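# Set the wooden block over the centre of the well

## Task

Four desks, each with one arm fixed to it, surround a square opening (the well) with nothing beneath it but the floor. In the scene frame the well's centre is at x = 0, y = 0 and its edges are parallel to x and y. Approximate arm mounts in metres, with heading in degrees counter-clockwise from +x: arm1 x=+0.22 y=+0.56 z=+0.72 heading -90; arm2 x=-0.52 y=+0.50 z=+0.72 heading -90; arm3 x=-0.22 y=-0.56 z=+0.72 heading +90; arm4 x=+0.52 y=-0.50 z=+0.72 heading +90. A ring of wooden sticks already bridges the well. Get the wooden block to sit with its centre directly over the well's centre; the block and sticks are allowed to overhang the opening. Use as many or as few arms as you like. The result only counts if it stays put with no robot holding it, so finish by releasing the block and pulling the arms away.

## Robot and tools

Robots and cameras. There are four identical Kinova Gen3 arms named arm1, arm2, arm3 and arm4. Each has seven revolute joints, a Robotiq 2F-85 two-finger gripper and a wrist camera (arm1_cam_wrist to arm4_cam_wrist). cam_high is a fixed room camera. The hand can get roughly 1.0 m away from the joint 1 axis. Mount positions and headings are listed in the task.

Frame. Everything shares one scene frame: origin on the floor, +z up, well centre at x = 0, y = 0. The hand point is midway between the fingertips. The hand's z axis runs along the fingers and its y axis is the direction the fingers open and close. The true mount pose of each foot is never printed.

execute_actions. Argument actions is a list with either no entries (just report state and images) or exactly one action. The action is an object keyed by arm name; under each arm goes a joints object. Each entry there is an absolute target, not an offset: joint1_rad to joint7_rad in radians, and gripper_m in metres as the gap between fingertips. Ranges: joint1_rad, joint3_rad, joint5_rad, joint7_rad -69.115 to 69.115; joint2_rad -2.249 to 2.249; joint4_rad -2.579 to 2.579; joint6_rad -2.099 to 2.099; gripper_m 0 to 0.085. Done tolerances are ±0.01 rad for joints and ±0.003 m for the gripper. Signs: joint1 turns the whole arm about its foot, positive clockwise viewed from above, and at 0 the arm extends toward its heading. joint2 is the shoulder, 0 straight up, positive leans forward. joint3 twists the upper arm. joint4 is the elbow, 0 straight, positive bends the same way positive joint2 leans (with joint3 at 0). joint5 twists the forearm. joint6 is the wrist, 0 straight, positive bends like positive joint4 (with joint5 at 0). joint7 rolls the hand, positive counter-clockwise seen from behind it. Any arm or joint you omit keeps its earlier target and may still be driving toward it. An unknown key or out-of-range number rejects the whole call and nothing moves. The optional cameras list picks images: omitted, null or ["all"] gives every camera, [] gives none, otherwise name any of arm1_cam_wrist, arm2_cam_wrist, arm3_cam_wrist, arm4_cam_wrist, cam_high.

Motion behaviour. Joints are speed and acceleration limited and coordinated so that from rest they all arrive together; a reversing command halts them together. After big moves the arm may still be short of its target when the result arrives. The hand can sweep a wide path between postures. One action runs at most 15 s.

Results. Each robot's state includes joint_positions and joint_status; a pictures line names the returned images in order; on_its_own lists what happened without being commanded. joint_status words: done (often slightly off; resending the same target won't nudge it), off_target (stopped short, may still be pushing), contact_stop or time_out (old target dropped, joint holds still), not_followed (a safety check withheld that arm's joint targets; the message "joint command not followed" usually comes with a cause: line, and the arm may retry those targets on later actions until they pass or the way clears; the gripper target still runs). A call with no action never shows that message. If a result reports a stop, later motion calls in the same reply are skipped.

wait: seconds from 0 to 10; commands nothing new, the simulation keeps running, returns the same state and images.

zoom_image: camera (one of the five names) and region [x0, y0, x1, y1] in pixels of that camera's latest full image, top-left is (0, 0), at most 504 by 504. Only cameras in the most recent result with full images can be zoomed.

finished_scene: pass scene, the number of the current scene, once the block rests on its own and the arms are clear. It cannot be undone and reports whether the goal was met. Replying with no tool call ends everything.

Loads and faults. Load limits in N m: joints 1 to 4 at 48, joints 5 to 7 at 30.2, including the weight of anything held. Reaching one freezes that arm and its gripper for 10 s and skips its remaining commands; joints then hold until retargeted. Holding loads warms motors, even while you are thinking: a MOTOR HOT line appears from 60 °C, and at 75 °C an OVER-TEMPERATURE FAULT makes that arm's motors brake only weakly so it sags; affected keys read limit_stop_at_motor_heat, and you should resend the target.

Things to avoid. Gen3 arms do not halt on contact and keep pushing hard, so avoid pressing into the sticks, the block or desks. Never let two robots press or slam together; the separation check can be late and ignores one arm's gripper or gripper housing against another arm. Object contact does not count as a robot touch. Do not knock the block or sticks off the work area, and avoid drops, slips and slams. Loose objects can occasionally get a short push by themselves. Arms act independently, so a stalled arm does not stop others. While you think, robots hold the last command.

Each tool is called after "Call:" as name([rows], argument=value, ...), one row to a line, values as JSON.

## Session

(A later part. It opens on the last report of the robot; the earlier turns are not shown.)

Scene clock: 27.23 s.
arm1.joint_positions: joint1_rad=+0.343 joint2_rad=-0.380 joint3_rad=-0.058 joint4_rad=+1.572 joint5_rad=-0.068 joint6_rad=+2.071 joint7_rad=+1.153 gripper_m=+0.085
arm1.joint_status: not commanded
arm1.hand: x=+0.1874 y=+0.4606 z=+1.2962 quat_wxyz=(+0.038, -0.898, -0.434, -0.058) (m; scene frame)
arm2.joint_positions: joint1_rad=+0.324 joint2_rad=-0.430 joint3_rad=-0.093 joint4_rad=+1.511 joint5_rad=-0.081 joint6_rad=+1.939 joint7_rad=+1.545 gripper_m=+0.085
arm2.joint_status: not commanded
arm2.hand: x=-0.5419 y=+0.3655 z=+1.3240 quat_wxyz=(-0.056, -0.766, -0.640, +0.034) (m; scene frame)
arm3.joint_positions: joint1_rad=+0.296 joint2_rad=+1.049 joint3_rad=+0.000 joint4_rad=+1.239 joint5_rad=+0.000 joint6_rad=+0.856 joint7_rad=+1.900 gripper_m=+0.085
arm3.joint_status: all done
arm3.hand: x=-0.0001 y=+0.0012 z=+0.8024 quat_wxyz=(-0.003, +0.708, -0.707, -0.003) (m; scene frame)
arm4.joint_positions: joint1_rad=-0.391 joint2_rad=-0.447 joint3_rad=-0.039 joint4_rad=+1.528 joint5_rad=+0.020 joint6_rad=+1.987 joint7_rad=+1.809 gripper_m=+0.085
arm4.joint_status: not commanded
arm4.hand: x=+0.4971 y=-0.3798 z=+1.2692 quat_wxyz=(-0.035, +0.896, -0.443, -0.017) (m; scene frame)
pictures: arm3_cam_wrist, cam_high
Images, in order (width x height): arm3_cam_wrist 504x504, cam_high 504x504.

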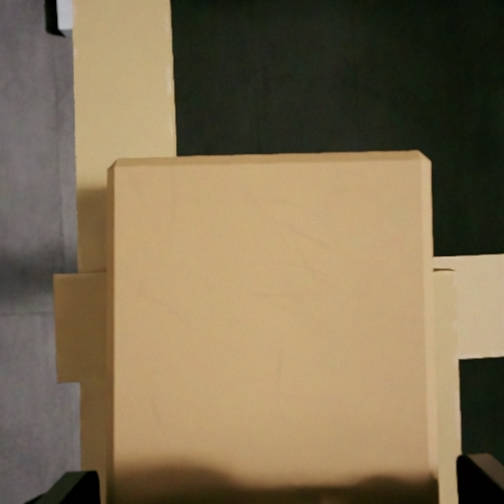

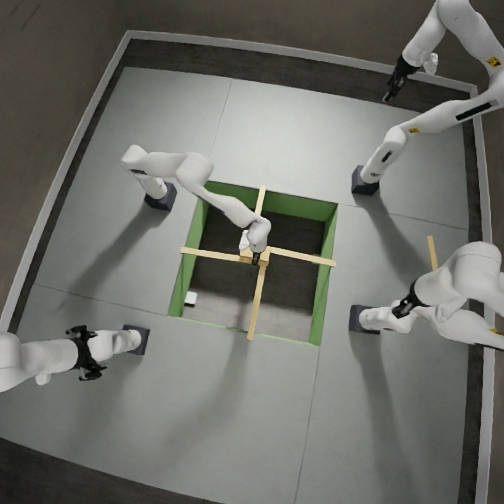

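Stable. Retreat.

Call:
execute_actions([
  {"arm3":{"joints":{"joint2_rad":0.8,"joint4_rad":1.24,"joint6_rad":1.1}}},
], cameras=["arm3_cam_wrist","cam_high"])

Call:
zoom_image(camera="arm3_cam_wrist", region=[0, 0, 504, 504])

Scene clock: 28.87 s.
arm1.joint_positions: joint1_rad=+0.343 joint2_rad=-0.380 joint3_rad=-0.058 joint4_rad=+1.572 joint5_rad=-0.068 joint6_rad=+2.071 joint7_rad=+1.153 gripper_m=+0.085
arm1.joint_status: not commanded
arm1.hand: x=+0.1874 y=+0.4606 z=+1.2962 quat_wxyz=(+0.038, -0.898, -0.434, -0.058) (m; scene frame)
arm2.joint_positions: joint1_rad=+0.324 joint2_rad=-0.430 joint3_rad=-0.093 joint4_rad=+1.511 joint5_rad=-0.081 joint6_rad=+1.939 joint7_rad=+1.545 gripper_m=+0.085
arm2.joint_status: not commanded
arm2.hand: x=-0.5419 y=+0.3655 z=+1.3240 quat_wxyz=(-0.056, -0.766, -0.640, +0.034) (m; scene frame)
arm3.joint_positions: joint1_rad=+0.296 joint2_rad=+0.800 joint3_rad=+0.000 joint4_rad=+1.240 joint5_rad=+0.000 joint6_rad=+1.100 joint7_rad=+1.900 gripper_m=+0.085
arm3.joint_status: all done
arm3.hand: x=-0.0060 y=-0.0176 z=+0.9500 quat_wxyz=(-0.004, +0.708, -0.707, -0.004) (m; scene frame)
arm4.joint_positions: joint1_rad=-0.391 joint2_rad=-0.447 joint3_rad=-0.039 joint4_rad=+1.528 joint5_rad=+0.020 joint6_rad=+1.987 joint7_rad=+1.809 gripper_m=+0.085
arm4.joint_status: not commanded
arm4.hand: x=+0.4971 y=-0.3798 z=+1.2692 quat_wxyz=(-0.035, +0.896, -0.443, -0.017) (m; scene frame)
pictures: arm3_cam_wrist, cam_high
Images, in order (width x height): arm3_cam_wrist 504x504, cam_high 504x504.

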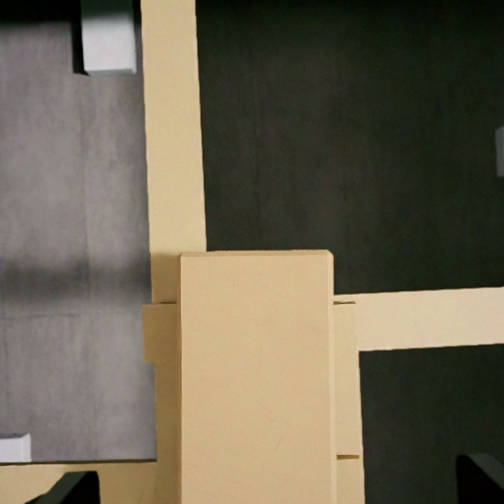

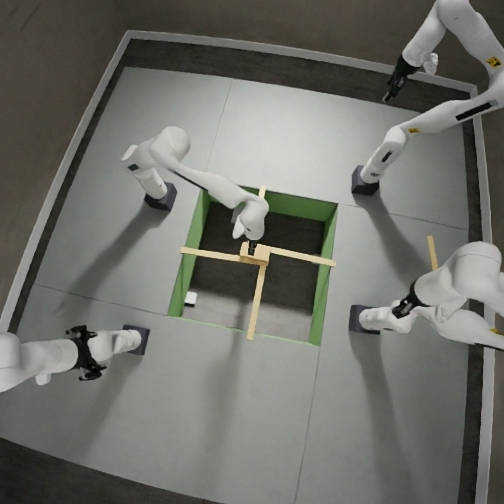

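Region (0, 0, 504, 504) of arm3_cam_wrist's 504x504 image, scaled by 1.000.

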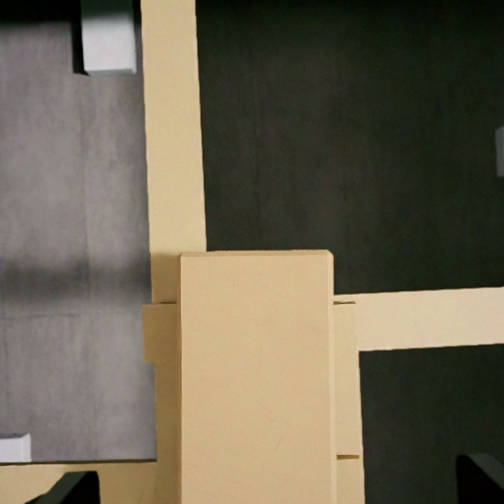

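Call:
execute_actions([
  {"arm3":{"joints":{"joint1_rad":-0.3,"joint2_rad":0.0,"joint4_rad":1.5,"joint6_rad":1.6}}},
], cameras=["cam_high"])

Call:
zoom_image(camera="cam_high", region=[205, 210, 305, 300])

Scene clock: 31.47 s.
arm1.joint_positions: joint1_rad=+0.343 joint2_rad=-0.380 joint3_rad=-0.058 joint4_rad=+1.572 joint5_rad=-0.068 joint6_rad=+2.071 joint7_rad=+1.153 gripper_m=+0.085
arm1.joint_status: not commanded
arm1.hand: x=+0.1874 y=+0.4606 z=+1.2962 quat_wxyz=(+0.038, -0.898, -0.434, -0.058) (m; scene frame)
arm2.joint_positions: joint1_rad=+0.324 joint2_rad=-0.430 joint3_rad=-0.093 joint4_rad=+1.511 joint5_rad=-0.081 joint6_rad=+1.939 joint7_rad=+1.545 gripper_m=+0.085
arm2.joint_status: not commanded
arm2.hand: x=-0.5419 y=+0.3655 z=+1.3240 quat_wxyz=(-0.056, -0.766, -0.640, +0.034) (m; scene frame)
arm3.joint_positions: joint1_rad=-0.300 joint2_rad=+0.000 joint3_rad=+0.000 joint4_rad=+1.500 joint5_rad=+0.000 joint6_rad=+1.600 joint7_rad=+1.900 gripper_m=+0.085
arm3.joint_status: all done
arm3.hand: x=-0.2796 y=-0.2430 z=+1.2399 quat_wxyz=(-0.020, +0.884, -0.468, -0.017) (m; scene frame)
arm4.joint_positions: joint1_rad=-0.391 joint2_rad=-0.447 joint3_rad=-0.039 joint4_rad=+1.528 joint5_rad=+0.020 joint6_rad=+1.987 joint7_rad=+1.809 gripper_m=+0.085
arm4.joint_status: not commanded
arm4.hand: x=+0.4971 y=-0.3798 z=+1.2692 quat_wxyz=(-0.035, +0.896, -0.443, -0.017) (m; scene frame)
pictures: cam_high
Images, in order (width x height): cam_high 504x504.

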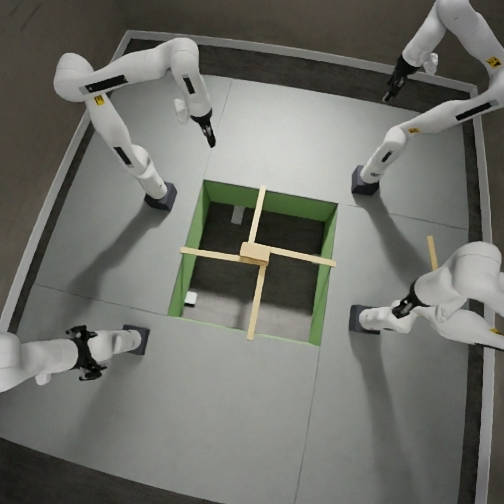

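Region (205, 210, 305, 300) of cam_high's 504x504 image, scaled by 5.040, with more detail than that image has; it fills the top 454 rows of this view, and the rest is white.

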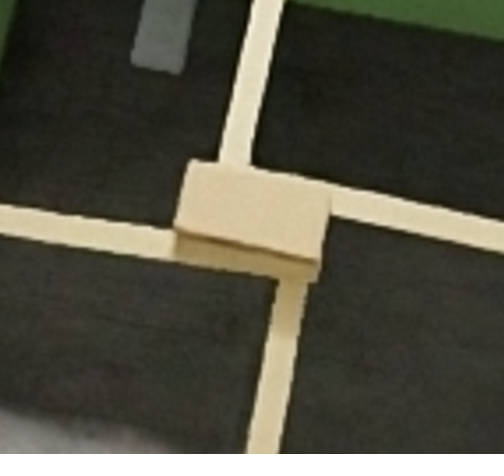

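Call:
finished_scene(scene=1)

The scene is finished: the task was done.


## Next scene

The same job, from a new start.

Call:
execute_actions(actions=[])

Scene clock: 0.00 s.
arm1.joint_positions: joint1_rad=-0.351 joint2_rad=-0.343 joint3_rad=-0.090 joint4_rad=+1.459 joint5_rad=-0.026 joint6_rad=+1.938 joint7_rad=+1.286 gripper_m=+0.085
arm1.joint_status: not commanded
arm1.hand: x=+0.2790 y=+0.3977 z=+1.3212 quat_wxyz=(-0.034, -0.643, -0.765, +0.015) (m; scene frame)
arm2.joint_positions: joint1_rad=+0.360 joint2_rad=-0.414 joint3_rad=-0.039 joint4_rad=+1.606 joint5_rad=-0.081 joint6_rad=+2.025 joint7_rad=+1.305 gripper_m=+0.085
arm2.joint_status: not commanded
arm2.hand: x=-0.5488 y=+0.4076 z=+1.2941 quat_wxyz=(+0.002, -0.861, -0.507, -0.048) (m; scene frame)
arm3.joint_positions: joint1_rad=+0.030 joint2_rad=-0.419 joint3_rad=-0.123 joint4_rad=+1.586 joint5_rad=-0.032 joint6_rad=+2.071 joint7_rad=+1.534 gripper_m=+0.085
arm3.joint_status: not commanded
arm3.hand: x=-0.2155 y=-0.4779 z=+1.3034 quat_wxyz=(+0.022, +0.715, -0.697, +0.040) (m; scene frame)
arm4.joint_positions: joint1_rad=+0.141 joint2_rad=-0.485 joint3_rad=-0.126 joint4_rad=+1.588 joint5_rad=-0.056 joint6_rad=+1.962 joint7_rad=+1.901 gripper_m=+0.085
arm4.joint_status: not commanded
arm4.hand: x=+0.5214 y=-0.3907 z=+1.2553 quat_wxyz=(-0.030, +0.811, -0.584, -0.018) (m; scene frame)
pictures: arm1_cam_wrist, arm2_cam_wrist, arm3_cam_wrist, arm4_cam_wrist, cam_high
Images, in order (width x height): arm1_cam_wrist 504x504, arm2_cam_wrist 504x504, arm3_cam_wrist 504x504, arm4_cam_wrist 504x504, cam_high 504x504.

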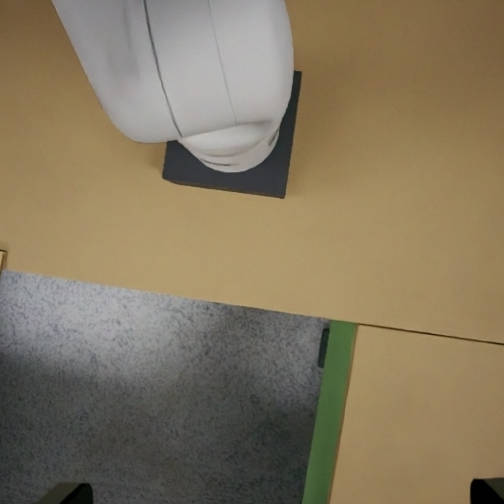

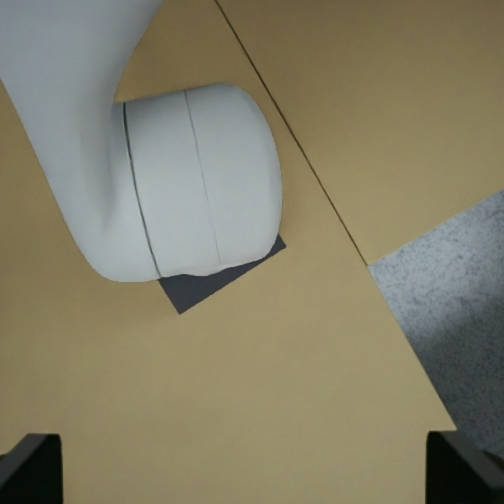

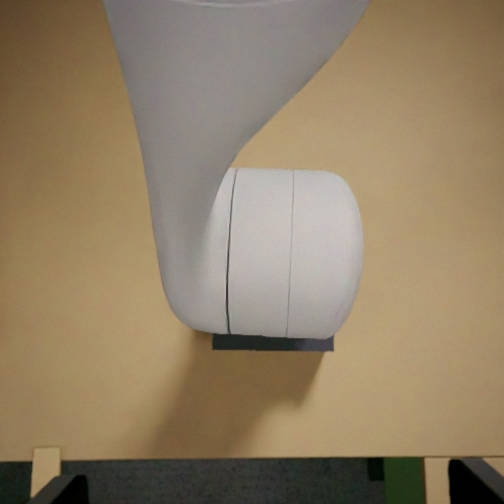

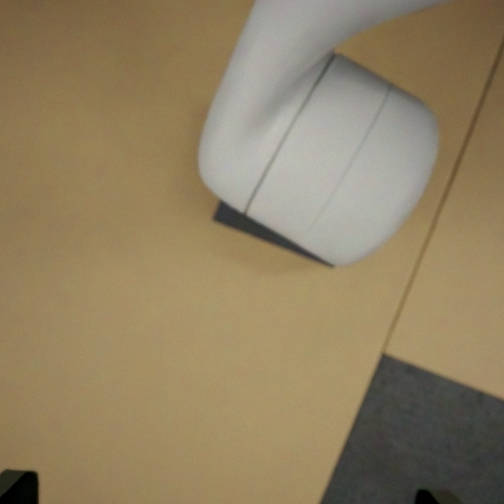

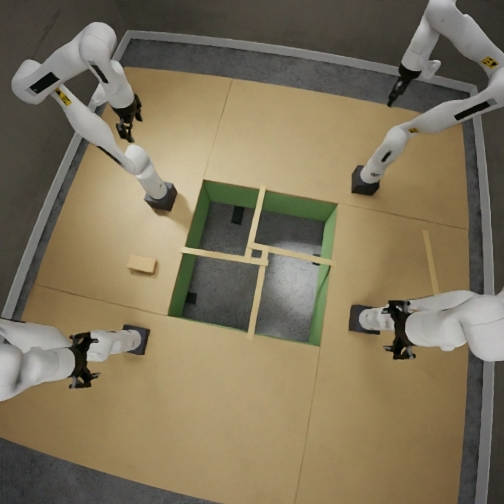

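Call:
execute_actions([
  {"arm3":{"joints":{"joint1_rad":1.62,"joint2_rad":0.551,"joint3_rad":0,"joint4_rad":1.942,"joint5_rad":0,"joint6_rad":0.648,"joint7_rad":3.22}}},
], cameras=["arm3_cam_wrist","cam_high"])

Call:
zoom_image(camera="cam_high", region=[90, 200, 290, 320])

Scene clock: 3.70 s.
arm1.joint_positions: joint1_rad=-0.351 joint2_rad=-0.343 joint3_rad=-0.090 joint4_rad=+1.459 joint5_rad=-0.026 joint6_rad=+1.938 joint7_rad=+1.286 gripper_m=+0.085
arm1.joint_status: not commanded
arm1.hand: x=+0.2790 y=+0.3977 z=+1.3212 quat_wxyz=(-0.034, -0.643, -0.765, +0.015) (m; scene frame)
arm2.joint_positions: joint1_rad=+0.360 joint2_rad=-0.414 joint3_rad=-0.039 joint4_rad=+1.606 joint5_rad=-0.081 joint6_rad=+2.025 joint7_rad=+1.305 gripper_m=+0.085
arm2.joint_status: not commanded
arm2.hand: x=-0.5488 y=+0.4076 z=+1.2941 quat_wxyz=(+0.002, -0.861, -0.507, -0.048) (m; scene frame)
arm3.joint_positions: joint1_rad=+1.620 joint2_rad=+0.551 joint3_rad=+0.000 joint4_rad=+1.942 joint5_rad=+0.000 joint6_rad=+0.648 joint7_rad=+3.220 gripper_m=+0.085
arm3.joint_status: all done
arm3.hand: x=+0.1900 y=-0.6187 z=+0.9007 quat_wxyz=(-0.004, +0.706, -0.708, -0.003) (m; scene frame)
arm4.joint_positions: joint1_rad=+0.141 joint2_rad=-0.485 joint3_rad=-0.126 joint4_rad=+1.588 joint5_rad=-0.056 joint6_rad=+1.962 joint7_rad=+1.901 gripper_m=+0.085
arm4.joint_status: not commanded
arm4.hand: x=+0.5214 y=-0.3907 z=+1.2553 quat_wxyz=(-0.030, +0.811, -0.584, -0.018) (m; scene frame)
pictures: arm3_cam_wrist, cam_high
Images, in order (width x height): arm3_cam_wrist 504x504, cam_high 504x504.

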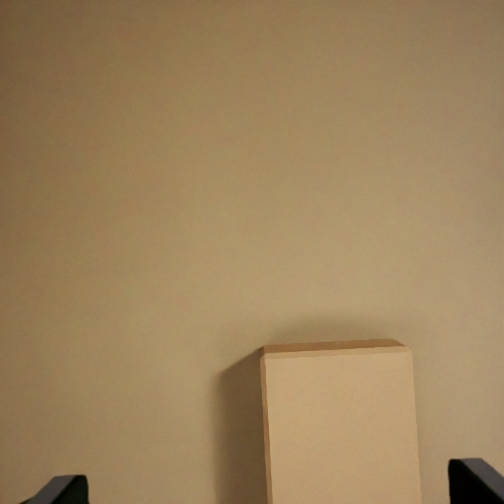

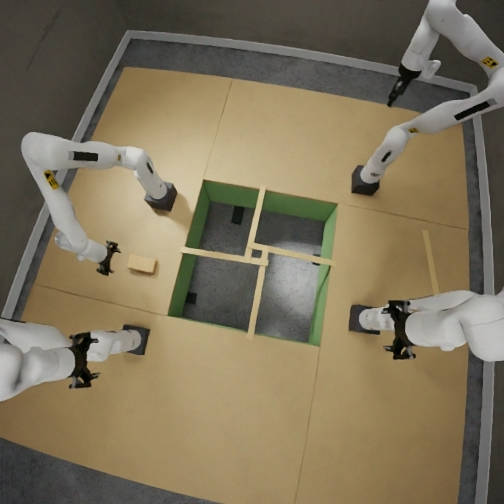

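Region (90, 200, 290, 320) of cam_high's 504x504 image, scaled by 2.520, with more detail than that image has; it fills the top 302 rows of this view, and the rest is white.

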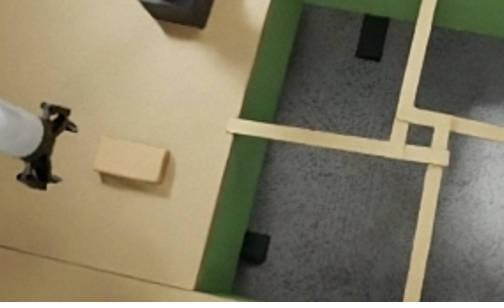

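Call:
execute_actions([
  {"arm3":{"joints":{"joint1_rad":1.452,"joint2_rad":0.74,"joint4_rad":2.13,"joint6_rad":0.272,"joint7_rad":3.12}}},
], cameras=["arm3_cam_wrist","cam_high"])

Call:
zoom_image(camera="cam_high", region=[90, 210, 210, 310])

Scene clock: 5.80 s.
arm1.joint_positions: joint1_rad=-0.351 joint2_rad=-0.343 joint3_rad=-0.090 joint4_rad=+1.459 joint5_rad=-0.026 joint6_rad=+1.938 joint7_rad=+1.286 gripper_m=+0.085
arm1.joint_status: not commanded
arm1.hand: x=+0.2790 y=+0.3977 z=+1.3212 quat_wxyz=(-0.034, -0.643, -0.765, +0.015) (m; scene frame)
arm2.joint_positions: joint1_rad=+0.360 joint2_rad=-0.414 joint3_rad=-0.039 joint4_rad=+1.606 joint5_rad=-0.081 joint6_rad=+2.025 joint7_rad=+1.305 gripper_m=+0.085
arm2.joint_status: not commanded
arm2.hand: x=-0.5488 y=+0.4076 z=+1.2941 quat_wxyz=(+0.002, -0.861, -0.507, -0.048) (m; scene frame)
arm3.joint_positions: joint1_rad=+1.452 joint2_rad=+0.740 joint3_rad=+0.000 joint4_rad=+2.130 joint5_rad=+0.000 joint6_rad=+0.272 joint7_rad=+3.120 gripper_m=+0.085
arm3.joint_status: all done
arm3.hand: x=+0.1517 y=-0.5526 z=+0.8013 quat_wxyz=(-0.004, +0.730, -0.684, -0.004) (m; scene frame)
arm4.joint_positions: joint1_rad=+0.141 joint2_rad=-0.485 joint3_rad=-0.126 joint4_rad=+1.588 joint5_rad=-0.056 joint6_rad=+1.962 joint7_rad=+1.901 gripper_m=+0.085
arm4.joint_status: not commanded
arm4.hand: x=+0.5214 y=-0.3907 z=+1.2553 quat_wxyz=(-0.030, +0.811, -0.584, -0.018) (m; scene frame)
pictures: arm3_cam_wrist, cam_high
Images, in order (width x height): arm3_cam_wrist 504x504, cam_high 504x504.

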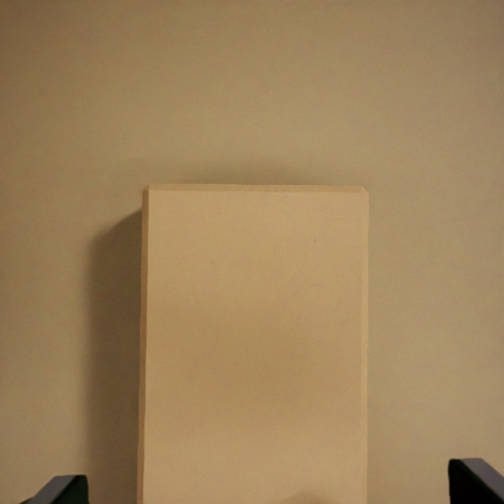

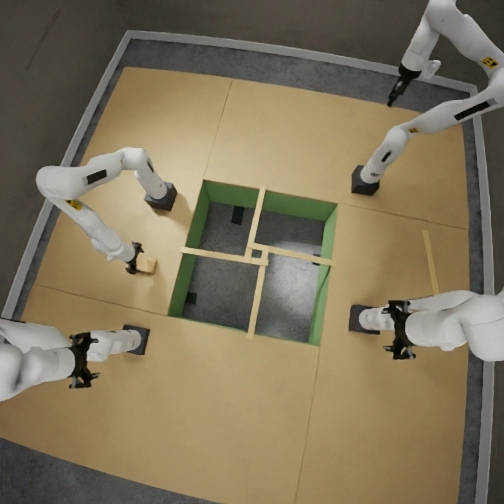

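Region (90, 210, 210, 310) of cam_high's 504x504 image, scaled by 4.200, with more detail than that image has.

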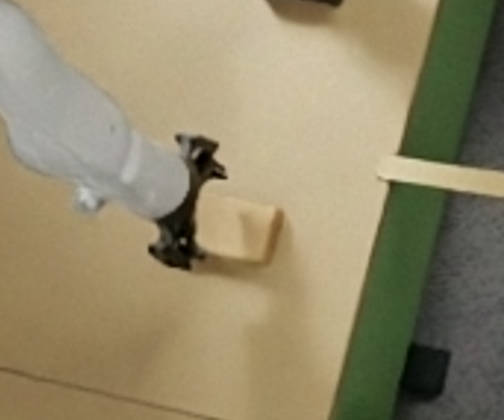

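Call:
execute_actions([
  {"arm3":{"joints":{"joint2_rad":0.9045,"joint4_rad":2.118,"joint6_rad":0.119,"joint7_rad":3.105}}},
], cameras=["arm3_cam_wrist"])

Call:
execute_actions([
  {"arm3":{"joints":{"gripper_m":0.052}}},
], cameras=["arm3_cam_wrist","cam_high"])

Call:
zoom_image(camera="cam_high", region=[90, 210, 210, 310])

Scene clock: 7.47 s.
arm1.joint_positions: joint1_rad=-0.351 joint2_rad=-0.343 joint3_rad=-0.090 joint4_rad=+1.459 joint5_rad=-0.026 joint6_rad=+1.938 joint7_rad=+1.286 gripper_m=+0.085
arm1.joint_status: not commanded
arm1.hand: x=+0.2790 y=+0.3977 z=+1.3212 quat_wxyz=(-0.034, -0.643, -0.765, +0.015) (m; scene frame)
arm2.joint_positions: joint1_rad=+0.360 joint2_rad=-0.414 joint3_rad=-0.039 joint4_rad=+1.606 joint5_rad=-0.081 joint6_rad=+2.025 joint7_rad=+1.305 gripper_m=+0.085
arm2.joint_status: not commanded
arm2.hand: x=-0.5488 y=+0.4076 z=+1.2941 quat_wxyz=(+0.002, -0.861, -0.507, -0.048) (m; scene frame)
arm3.joint_positions: joint1_rad=+1.452 joint2_rad=+0.904 joint3_rad=+0.000 joint4_rad=+2.118 joint5_rad=+0.000 joint6_rad=+0.119 joint7_rad=+3.105 gripper_m=+0.085
arm3.joint_status: all done
arm3.hand: x=+0.1520 y=-0.5518 z=+0.7414 quat_wxyz=(-0.004, +0.725, -0.689, -0.004) (m; scene frame)
arm4.joint_positions: joint1_rad=+0.141 joint2_rad=-0.485 joint3_rad=-0.126 joint4_rad=+1.588 joint5_rad=-0.056 joint6_rad=+1.962 joint7_rad=+1.901 gripper_m=+0.085
arm4.joint_status: not commanded
arm4.hand: x=+0.5214 y=-0.3907 z=+1.2553 quat_wxyz=(-0.030, +0.811, -0.584, -0.018) (m; scene frame)
pictures: arm3_cam_wrist
Images, in order (width x height): arm3_cam_wrist 504x504.

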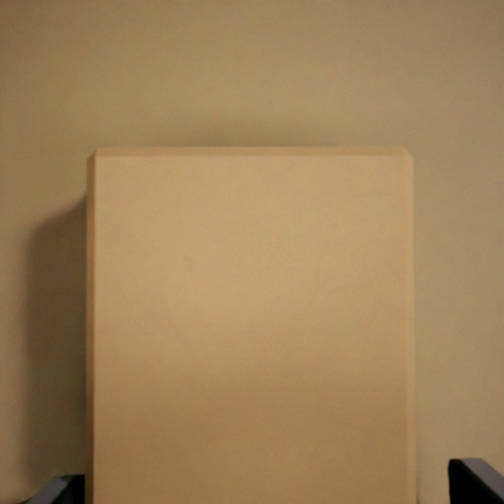

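Scene clock: 8.23 s.
arm1.joint_positions: joint1_rad=-0.351 joint2_rad=-0.343 joint3_rad=-0.090 joint4_rad=+1.459 joint5_rad=-0.026 joint6_rad=+1.938 joint7_rad=+1.286 gripper_m=+0.085
arm1.joint_status: not commanded
arm1.hand: x=+0.2790 y=+0.3977 z=+1.3212 quat_wxyz=(-0.034, -0.643, -0.765, +0.015) (m; scene frame)
arm2.joint_positions: joint1_rad=+0.360 joint2_rad=-0.414 joint3_rad=-0.039 joint4_rad=+1.606 joint5_rad=-0.081 joint6_rad=+2.025 joint7_rad=+1.305 gripper_m=+0.085
arm2.joint_status: not commanded
arm2.hand: x=-0.5488 y=+0.4076 z=+1.2941 quat_wxyz=(+0.002, -0.861, -0.507, -0.048) (m; scene frame)
arm3.joint_positions: joint1_rad=+1.452 joint2_rad=+0.901 joint3_rad=+0.000 joint4_rad=+2.118 joint5_rad=+0.000 joint6_rad=+0.120 joint7_rad=+3.105 gripper_m=+0.068
arm3.joint_status: gripper_m off_target (ended at +0.068, target +0.052)
arm3.hand: x=+0.1528 y=-0.5518 z=+0.7425 quat_wxyz=(-0.005, +0.725, -0.689, -0.003) (m; scene frame)
arm4.joint_positions: joint1_rad=+0.141 joint2_rad=-0.485 joint3_rad=-0.126 joint4_rad=+1.588 joint5_rad=-0.056 joint6_rad=+1.962 joint7_rad=+1.901 gripper_m=+0.085
arm4.joint_status: not commanded
arm4.hand: x=+0.5214 y=-0.3907 z=+1.2553 quat_wxyz=(-0.030, +0.811, -0.584, -0.018) (m; scene frame)
pictures: arm3_cam_wrist, cam_high
Images, in order (width x height): arm3_cam_wrist 504x504, cam_high 504x504.

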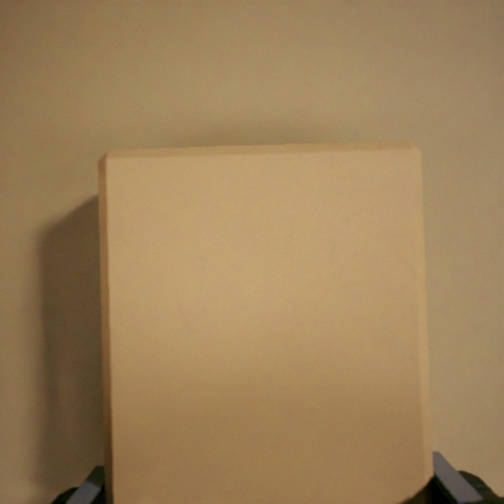

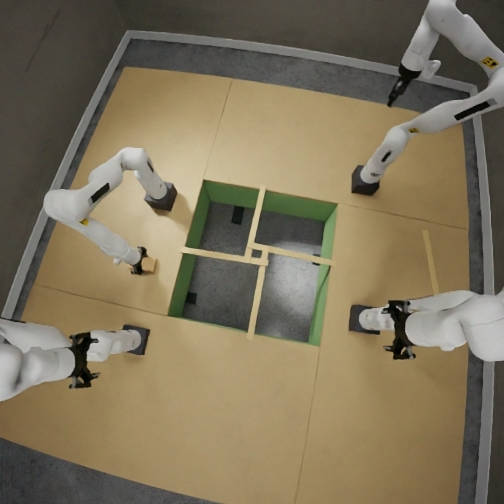

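Region (90, 210, 210, 310) of cam_high's 504x504 image, scaled by 4.200, with more detail than that image has.

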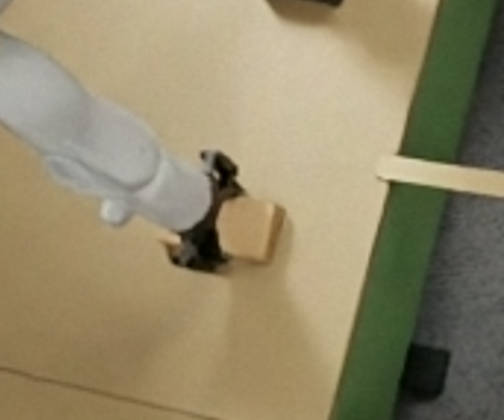

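Call:
execute_actions([
  {"arm3":{"joints":{"joint2_rad":0.443,"joint4_rad":2.059,"joint6_rad":0.64}}},
], cameras=[])

Call:
execute_actions([
  {"arm3":{"joints":{"joint1_rad":0.296,"joint2_rad":0.92,"joint4_rad":1.24,"joint6_rad":0.98,"joint7_rad":1.9}}},
], cameras=["arm3_cam_wrist","cam_high"])

Call:
zoom_image(camera="cam_high", region=[170, 170, 350, 330])

Scene clock: 10.40 s.
arm1.joint_positions: joint1_rad=-0.351 joint2_rad=-0.343 joint3_rad=-0.090 joint4_rad=+1.459 joint5_rad=-0.026 joint6_rad=+1.938 joint7_rad=+1.286 gripper_m=+0.085
arm1.joint_status: not commanded
arm1.hand: x=+0.2790 y=+0.3977 z=+1.3212 quat_wxyz=(-0.034, -0.643, -0.765, +0.015) (m; scene frame)
arm2.joint_positions: joint1_rad=+0.360 joint2_rad=-0.414 joint3_rad=-0.039 joint4_rad=+1.606 joint5_rad=-0.081 joint6_rad=+2.025 joint7_rad=+1.305 gripper_m=+0.085
arm2.joint_status: not commanded
arm2.hand: x=-0.5488 y=+0.4076 z=+1.2941 quat_wxyz=(+0.002, -0.861, -0.507, -0.048) (m; scene frame)
arm3.joint_positions: joint1_rad=+1.452 joint2_rad=+0.444 joint3_rad=+0.000 joint4_rad=+2.059 joint5_rad=+0.000 joint6_rad=+0.640 joint7_rad=+3.105 gripper_m=+0.068
arm3.joint_status: all done
arm3.hand: x=+0.1511 y=-0.5538 z=+0.9208 quat_wxyz=(-0.003, +0.725, -0.689, -0.004) (m; scene frame)
arm4.joint_positions: joint1_rad=+0.141 joint2_rad=-0.485 joint3_rad=-0.126 joint4_rad=+1.588 joint5_rad=-0.056 joint6_rad=+1.962 joint7_rad=+1.901 gripper_m=+0.085
arm4.joint_status: not commanded
arm4.hand: x=+0.5214 y=-0.3907 z=+1.2553 quat_wxyz=(-0.030, +0.811, -0.584, -0.018) (m; scene frame)
pictures: none
No camera images: the call's "cameras" was empty. Leave "cameras" out to get every camera's image.

Scene clock: 12.90 s.
arm1.joint_positions: joint1_rad=-0.351 joint2_rad=-0.343 joint3_rad=-0.090 joint4_rad=+1.459 joint5_rad=-0.026 joint6_rad=+1.938 joint7_rad=+1.286 gripper_m=+0.085
arm1.joint_status: not commanded
arm1.hand: x=+0.2790 y=+0.3977 z=+1.3212 quat_wxyz=(-0.034, -0.643, -0.765, +0.015) (m; scene frame)
arm2.joint_positions: joint1_rad=+0.360 joint2_rad=-0.414 joint3_rad=-0.039 joint4_rad=+1.606 joint5_rad=-0.081 joint6_rad=+2.025 joint7_rad=+1.305 gripper_m=+0.085
arm2.joint_status: not commanded
arm2.hand: x=-0.5488 y=+0.4076 z=+1.2941 quat_wxyz=(+0.002, -0.861, -0.507, -0.048) (m; scene frame)
arm3.joint_positions: joint1_rad=+0.296 joint2_rad=+0.922 joint3_rad=+0.000 joint4_rad=+1.241 joint5_rad=+0.000 joint6_rad=+0.980 joint7_rad=+1.900 gripper_m=+0.068
arm3.joint_status: all done
arm3.hand: x=-0.0017 y=-0.0044 z=+0.8783 quat_wxyz=(-0.004, +0.708, -0.707, -0.004) (m; scene frame)
arm4.joint_positions: joint1_rad=+0.141 joint2_rad=-0.485 joint3_rad=-0.126 joint4_rad=+1.588 joint5_rad=-0.056 joint6_rad=+1.962 joint7_rad=+1.901 gripper_m=+0.085
arm4.joint_status: not commanded
arm4.hand: x=+0.5214 y=-0.3907 z=+1.2553 quat_wxyz=(-0.030, +0.811, -0.584, -0.018) (m; scene frame)
pictures: arm3_cam_wrist, cam_high
Images, in order (width x height): arm3_cam_wrist 504x504, cam_high 504x504.

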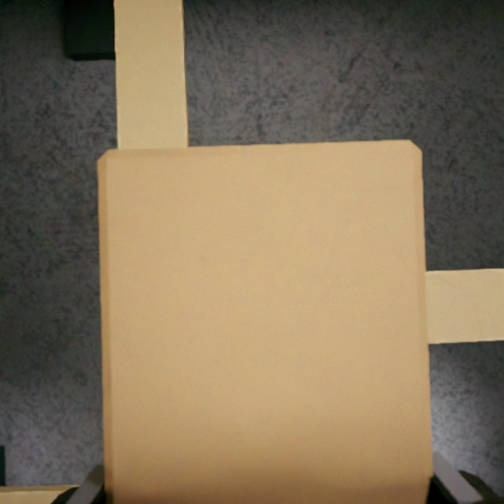

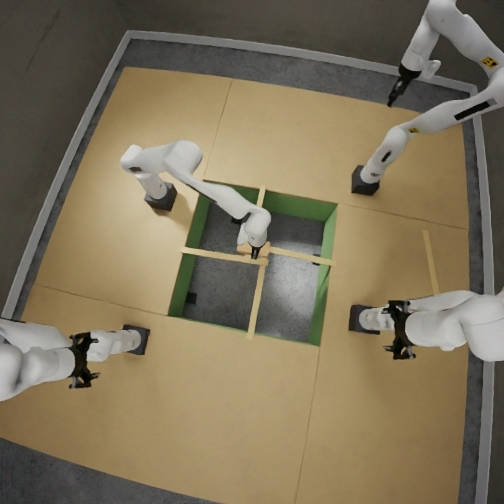

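Region (170, 170, 350, 330) of cam_high's 504x504 image, scaled by 2.800, with more detail than that image has.

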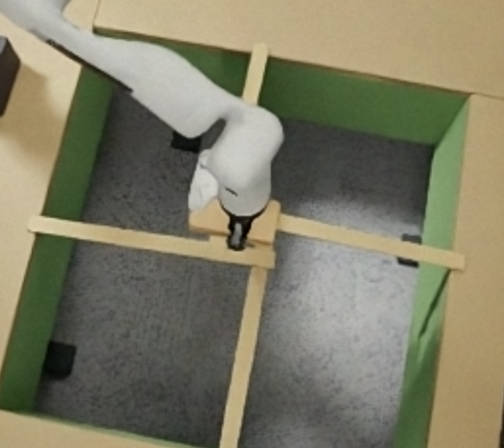

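Call:
execute_actions([
  {"arm3":{"joints":{"joint2_rad":1.03,"joint4_rad":1.232,"joint6_rad":0.88}}},
], cameras=["arm3_cam_wrist"])

Call:
execute_actions([
  {"arm3":{"joints":{"joint2_rad":1.042,"joint6_rad":0.868}}},
], cameras=["arm3_cam_wrist"])

Scene clock: 14.23 s.
arm1.joint_positions: joint1_rad=-0.351 joint2_rad=-0.343 joint3_rad=-0.090 joint4_rad=+1.459 joint5_rad=-0.026 joint6_rad=+1.938 joint7_rad=+1.286 gripper_m=+0.085
arm1.joint_status: not commanded
arm1.hand: x=+0.2790 y=+0.3977 z=+1.3212 quat_wxyz=(-0.034, -0.643, -0.765, +0.015) (m; scene frame)
arm2.joint_positions: joint1_rad=+0.360 joint2_rad=-0.414 joint3_rad=-0.039 joint4_rad=+1.606 joint5_rad=-0.081 joint6_rad=+2.025 joint7_rad=+1.305 gripper_m=+0.085
arm2.joint_status: not commanded
arm2.hand: x=-0.5488 y=+0.4076 z=+1.2941 quat_wxyz=(+0.002, -0.861, -0.507, -0.048) (m; scene frame)
arm3.joint_positions: joint1_rad=+0.296 joint2_rad=+1.032 joint3_rad=+0.000 joint4_rad=+1.233 joint5_rad=+0.000 joint6_rad=+0.880 joint7_rad=+1.900 gripper_m=+0.068
arm3.joint_status: all done
arm3.hand: x=+0.0002 y=+0.0021 z=+0.8144 quat_wxyz=(-0.003, +0.708, -0.707, -0.003) (m; scene frame)
arm4.joint_positions: joint1_rad=+0.141 joint2_rad=-0.485 joint3_rad=-0.126 joint4_rad=+1.588 joint5_rad=-0.056 joint6_rad=+1.962 joint7_rad=+1.901 gripper_m=+0.085
arm4.joint_status: not commanded
arm4.hand: x=+0.5214 y=-0.3907 z=+1.2553 quat_wxyz=(-0.030, +0.811, -0.584, -0.018) (m; scene frame)
pictures: arm3_cam_wrist
Images, in order (width x height): arm3_cam_wrist 504x504.

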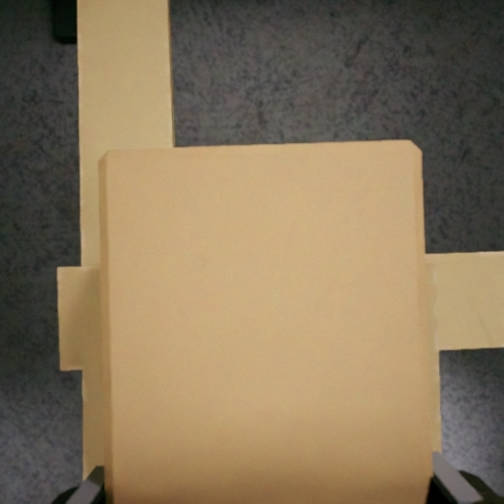

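Scene clock: 14.77 s.
arm1.joint_positions: joint1_rad=-0.351 joint2_rad=-0.343 joint3_rad=-0.090 joint4_rad=+1.459 joint5_rad=-0.026 joint6_rad=+1.938 joint7_rad=+1.286 gripper_m=+0.085
arm1.joint_status: not commanded
arm1.hand: x=+0.2790 y=+0.3977 z=+1.3212 quat_wxyz=(-0.034, -0.643, -0.765, +0.015) (m; scene frame)
arm2.joint_positions: joint1_rad=+0.360 joint2_rad=-0.414 joint3_rad=-0.039 joint4_rad=+1.606 joint5_rad=-0.081 joint6_rad=+2.025 joint7_rad=+1.305 gripper_m=+0.085
arm2.joint_status: not commanded
arm2.hand: x=-0.5488 y=+0.4076 z=+1.2941 quat_wxyz=(+0.002, -0.861, -0.507, -0.048) (m; scene frame)
arm3.joint_positions: joint1_rad=+0.296 joint2_rad=+1.043 joint3_rad=+0.000 joint4_rad=+1.233 joint5_rad=+0.000 joint6_rad=+0.868 joint7_rad=+1.900 gripper_m=+0.068
arm3.joint_status: all done
arm3.hand: x=+0.0003 y=+0.0025 z=+0.8075 quat_wxyz=(-0.003, +0.708, -0.707, -0.003) (m; scene frame)
arm4.joint_positions: joint1_rad=+0.141 joint2_rad=-0.485 joint3_rad=-0.126 joint4_rad=+1.588 joint5_rad=-0.056 joint6_rad=+1.962 joint7_rad=+1.901 gripper_m=+0.085
arm4.joint_status: not commanded
arm4.hand: x=+0.5214 y=-0.3907 z=+1.2553 quat_wxyz=(-0.030, +0.811, -0.584, -0.018) (m; scene frame)
pictures: arm3_cam_wrist
Images, in order (width x height): arm3_cam_wrist 504x504.

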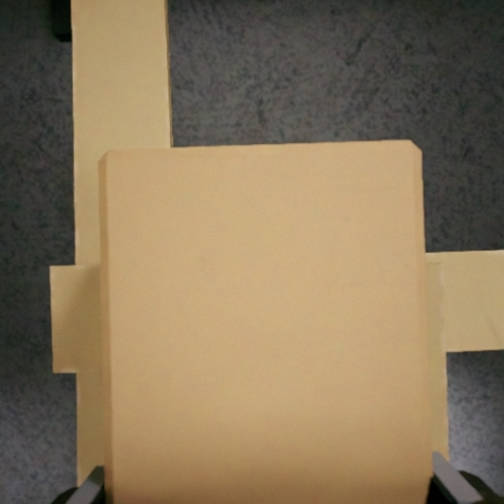

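Call:
execute_actions([
  {"arm3":{"joints":{"joint2_rad":1.056,"joint6_rad":0.856}}},
], cameras=["arm3_cam_wrist"])

Scene clock: 15.53 s.
arm1.joint_positions: joint1_rad=-0.351 joint2_rad=-0.343 joint3_rad=-0.090 joint4_rad=+1.459 joint5_rad=-0.026 joint6_rad=+1.938 joint7_rad=+1.286 gripper_m=+0.085
arm1.joint_status: not commanded
arm1.hand: x=+0.2790 y=+0.3977 z=+1.3212 quat_wxyz=(-0.034, -0.643, -0.765, +0.015) (m; scene frame)
arm2.joint_positions: joint1_rad=+0.360 joint2_rad=-0.414 joint3_rad=-0.039 joint4_rad=+1.606 joint5_rad=-0.081 joint6_rad=+2.025 joint7_rad=+1.305 gripper_m=+0.085
arm2.joint_status: not commanded
arm2.hand: x=-0.5488 y=+0.4076 z=+1.2941 quat_wxyz=(+0.002, -0.861, -0.507, -0.048) (m; scene frame)
arm3.joint_positions: joint1_rad=+0.296 joint2_rad=+1.050 joint3_rad=+0.000 joint4_rad=+1.231 joint5_rad=+0.000 joint6_rad=+0.856 joint7_rad=+1.900 gripper_m=+0.068
arm3.joint_status: all done
arm3.hand: x=+0.0009 y=+0.0049 z=+0.8038 quat_wxyz=(-0.006, +0.708, -0.706, -0.005) (m; scene frame)
arm4.joint_positions: joint1_rad=+0.141 joint2_rad=-0.485 joint3_rad=-0.126 joint4_rad=+1.588 joint5_rad=-0.056 joint6_rad=+1.962 joint7_rad=+1.901 gripper_m=+0.085
arm4.joint_status: not commanded
arm4.hand: x=+0.5214 y=-0.3907 z=+1.2553 quat_wxyz=(-0.030, +0.811, -0.584, -0.018) (m; scene frame)
pictures: arm3_cam_wrist
Images, in order (width x height): arm3_cam_wrist 504x504.

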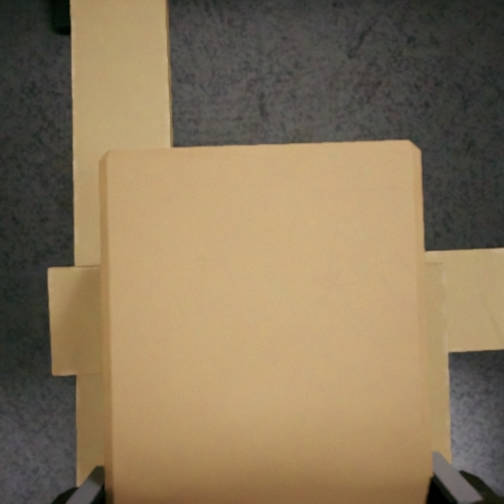

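Contact. Relax and release.

Call:
execute_actions([
  {"arm3":{"joints":{"joint2_rad":1.047,"joint6_rad":0.863,"gripper_m":0.085}}},
], cameras=["arm3_cam_wrist"])

Call:
execute_actions([
  {"arm3":{"joints":{"joint2_rad":0.8,"joint4_rad":1.24,"joint6_rad":1.1}}},
], cameras=["arm3_cam_wrist"])

Call:
execute_actions([
  {"arm3":{"joints":{"joint1_rad":-0.3,"joint2_rad":0.0,"joint4_rad":1.5,"joint6_rad":1.6}}},
], cameras=["cam_high"])

Call:
zoom_image(camera="cam_high", region=[205, 210, 305, 300])

Scene clock: 16.83 s.
arm1.joint_positions: joint1_rad=-0.351 joint2_rad=-0.343 joint3_rad=-0.090 joint4_rad=+1.459 joint5_rad=-0.026 joint6_rad=+1.938 joint7_rad=+1.286 gripper_m=+0.085
arm1.joint_status: not commanded
arm1.hand: x=+0.2790 y=+0.3977 z=+1.3212 quat_wxyz=(-0.034, -0.643, -0.765, +0.015) (m; scene frame)
arm2.joint_positions: joint1_rad=+0.360 joint2_rad=-0.414 joint3_rad=-0.039 joint4_rad=+1.606 joint5_rad=-0.081 joint6_rad=+2.025 joint7_rad=+1.305 gripper_m=+0.085
arm2.joint_status: not commanded
arm2.hand: x=-0.5488 y=+0.4076 z=+1.2941 quat_wxyz=(+0.002, -0.861, -0.507, -0.048) (m; scene frame)
arm3.joint_positions: joint1_rad=+0.296 joint2_rad=+1.047 joint3_rad=+0.000 joint4_rad=+1.232 joint5_rad=+0.000 joint6_rad=+0.863 joint7_rad=+1.900 gripper_m=+0.085
arm3.joint_status: all done
arm3.hand: x=+0.0005 y=+0.0031 z=+0.8053 quat_wxyz=(-0.004, +0.708, -0.707, -0.004) (m; scene frame)
arm4.joint_positions: joint1_rad=+0.141 joint2_rad=-0.485 joint3_rad=-0.126 joint4_rad=+1.588 joint5_rad=-0.056 joint6_rad=+1.962 joint7_rad=+1.901 gripper_m=+0.085
arm4.joint_status: not commanded
arm4.hand: x=+0.5214 y=-0.3907 z=+1.2553 quat_wxyz=(-0.030, +0.811, -0.584, -0.018) (m; scene frame)
pictures: arm3_cam_wrist
Images, in order (width x height): arm3_cam_wrist 504x504.

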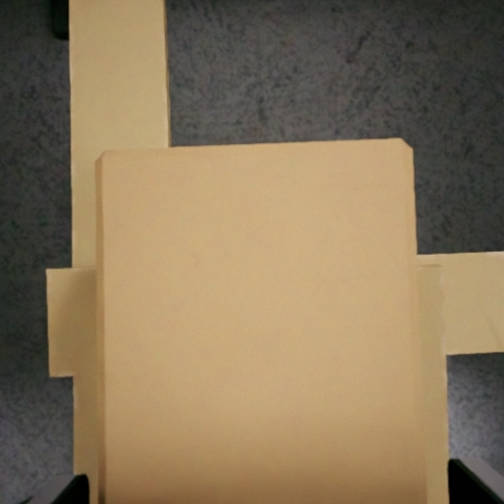

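Scene clock: 18.17 s.
arm1.joint_positions: joint1_rad=-0.351 joint2_rad=-0.343 joint3_rad=-0.090 joint4_rad=+1.459 joint5_rad=-0.026 joint6_rad=+1.938 joint7_rad=+1.286 gripper_m=+0.085
arm1.joint_status: not commanded
arm1.hand: x=+0.2790 y=+0.3977 z=+1.3212 quat_wxyz=(-0.034, -0.643, -0.765, +0.015) (m; scene frame)
arm2.joint_positions: joint1_rad=+0.360 joint2_rad=-0.414 joint3_rad=-0.039 joint4_rad=+1.606 joint5_rad=-0.081 joint6_rad=+2.025 joint7_rad=+1.305 gripper_m=+0.085
arm2.joint_status: not commanded
arm2.hand: x=-0.5488 y=+0.4076 z=+1.2941 quat_wxyz=(+0.002, -0.861, -0.507, -0.048) (m; scene frame)
arm3.joint_positions: joint1_rad=+0.296 joint2_rad=+0.800 joint3_rad=+0.000 joint4_rad=+1.240 joint5_rad=+0.000 joint6_rad=+1.100 joint7_rad=+1.900 gripper_m=+0.085
arm3.joint_status: all done
arm3.hand: x=-0.0060 y=-0.0176 z=+0.9500 quat_wxyz=(-0.004, +0.708, -0.707, -0.004) (m; scene frame)
arm4.joint_positions: joint1_rad=+0.141 joint2_rad=-0.485 joint3_rad=-0.126 joint4_rad=+1.588 joint5_rad=-0.056 joint6_rad=+1.962 joint7_rad=+1.901 gripper_m=+0.085
arm4.joint_status: not commanded
arm4.hand: x=+0.5214 y=-0.3907 z=+1.2553 quat_wxyz=(-0.030, +0.811, -0.584, -0.018) (m; scene frame)
pictures: arm3_cam_wrist
Images, in order (width x height): arm3_cam_wrist 504x504.

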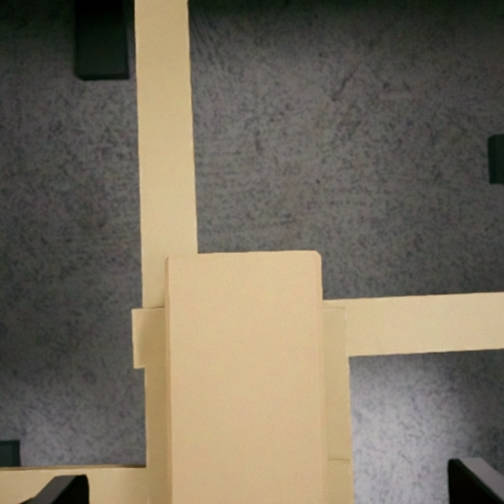

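Scene clock: 20.30 s.
arm1.joint_positions: joint1_rad=-0.351 joint2_rad=-0.343 joint3_rad=-0.090 joint4_rad=+1.459 joint5_rad=-0.026 joint6_rad=+1.938 joint7_rad=+1.286 gripper_m=+0.085
arm1.joint_status: not commanded
arm1.hand: x=+0.2790 y=+0.3977 z=+1.3212 quat_wxyz=(-0.034, -0.643, -0.765, +0.015) (m; scene frame)
arm2.joint_positions: joint1_rad=+0.360 joint2_rad=-0.414 joint3_rad=-0.039 joint4_rad=+1.606 joint5_rad=-0.081 joint6_rad=+2.025 joint7_rad=+1.305 gripper_m=+0.085
arm2.joint_status: not commanded
arm2.hand: x=-0.5488 y=+0.4076 z=+1.2941 quat_wxyz=(+0.002, -0.861, -0.507, -0.048) (m; scene frame)
arm3.joint_positions: joint1_rad=-0.300 joint2_rad=+0.000 joint3_rad=+0.000 joint4_rad=+1.500 joint5_rad=+0.000 joint6_rad=+1.600 joint7_rad=+1.900 gripper_m=+0.085
arm3.joint_status: all done
arm3.hand: x=-0.2796 y=-0.2430 z=+1.2399 quat_wxyz=(-0.020, +0.884, -0.468, -0.017) (m; scene frame)
arm4.joint_positions: joint1_rad=+0.141 joint2_rad=-0.485 joint3_rad=-0.126 joint4_rad=+1.588 joint5_rad=-0.056 joint6_rad=+1.962 joint7_rad=+1.901 gripper_m=+0.085
arm4.joint_status: not commanded
arm4.hand: x=+0.5214 y=-0.3907 z=+1.2553 quat_wxyz=(-0.030, +0.811, -0.584, -0.018) (m; scene frame)
pictures: cam_high
Images, in order (width x height): cam_high 504x504.

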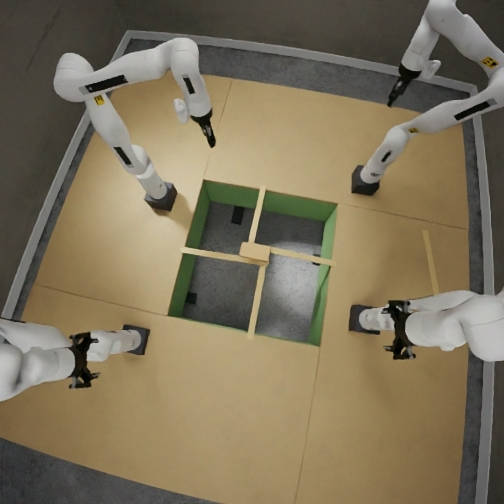

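Region (205, 210, 305, 300) of cam_high's 504x504 image, scaled by 5.040, with more detail than that image has; it fills the top 454 rows of this view, and the rest is white.

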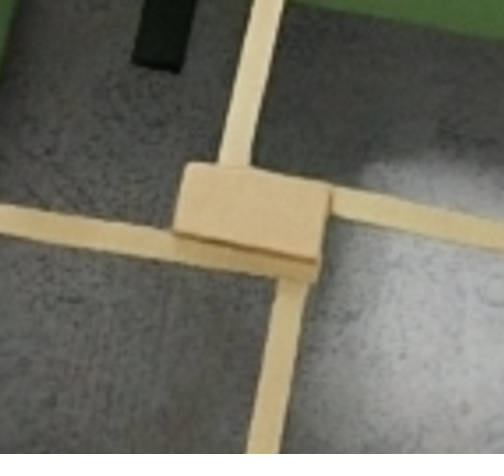

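Matches scene 1's successful result.

Call:
finished_scene(scene=2)

The scene is finished: the task was done.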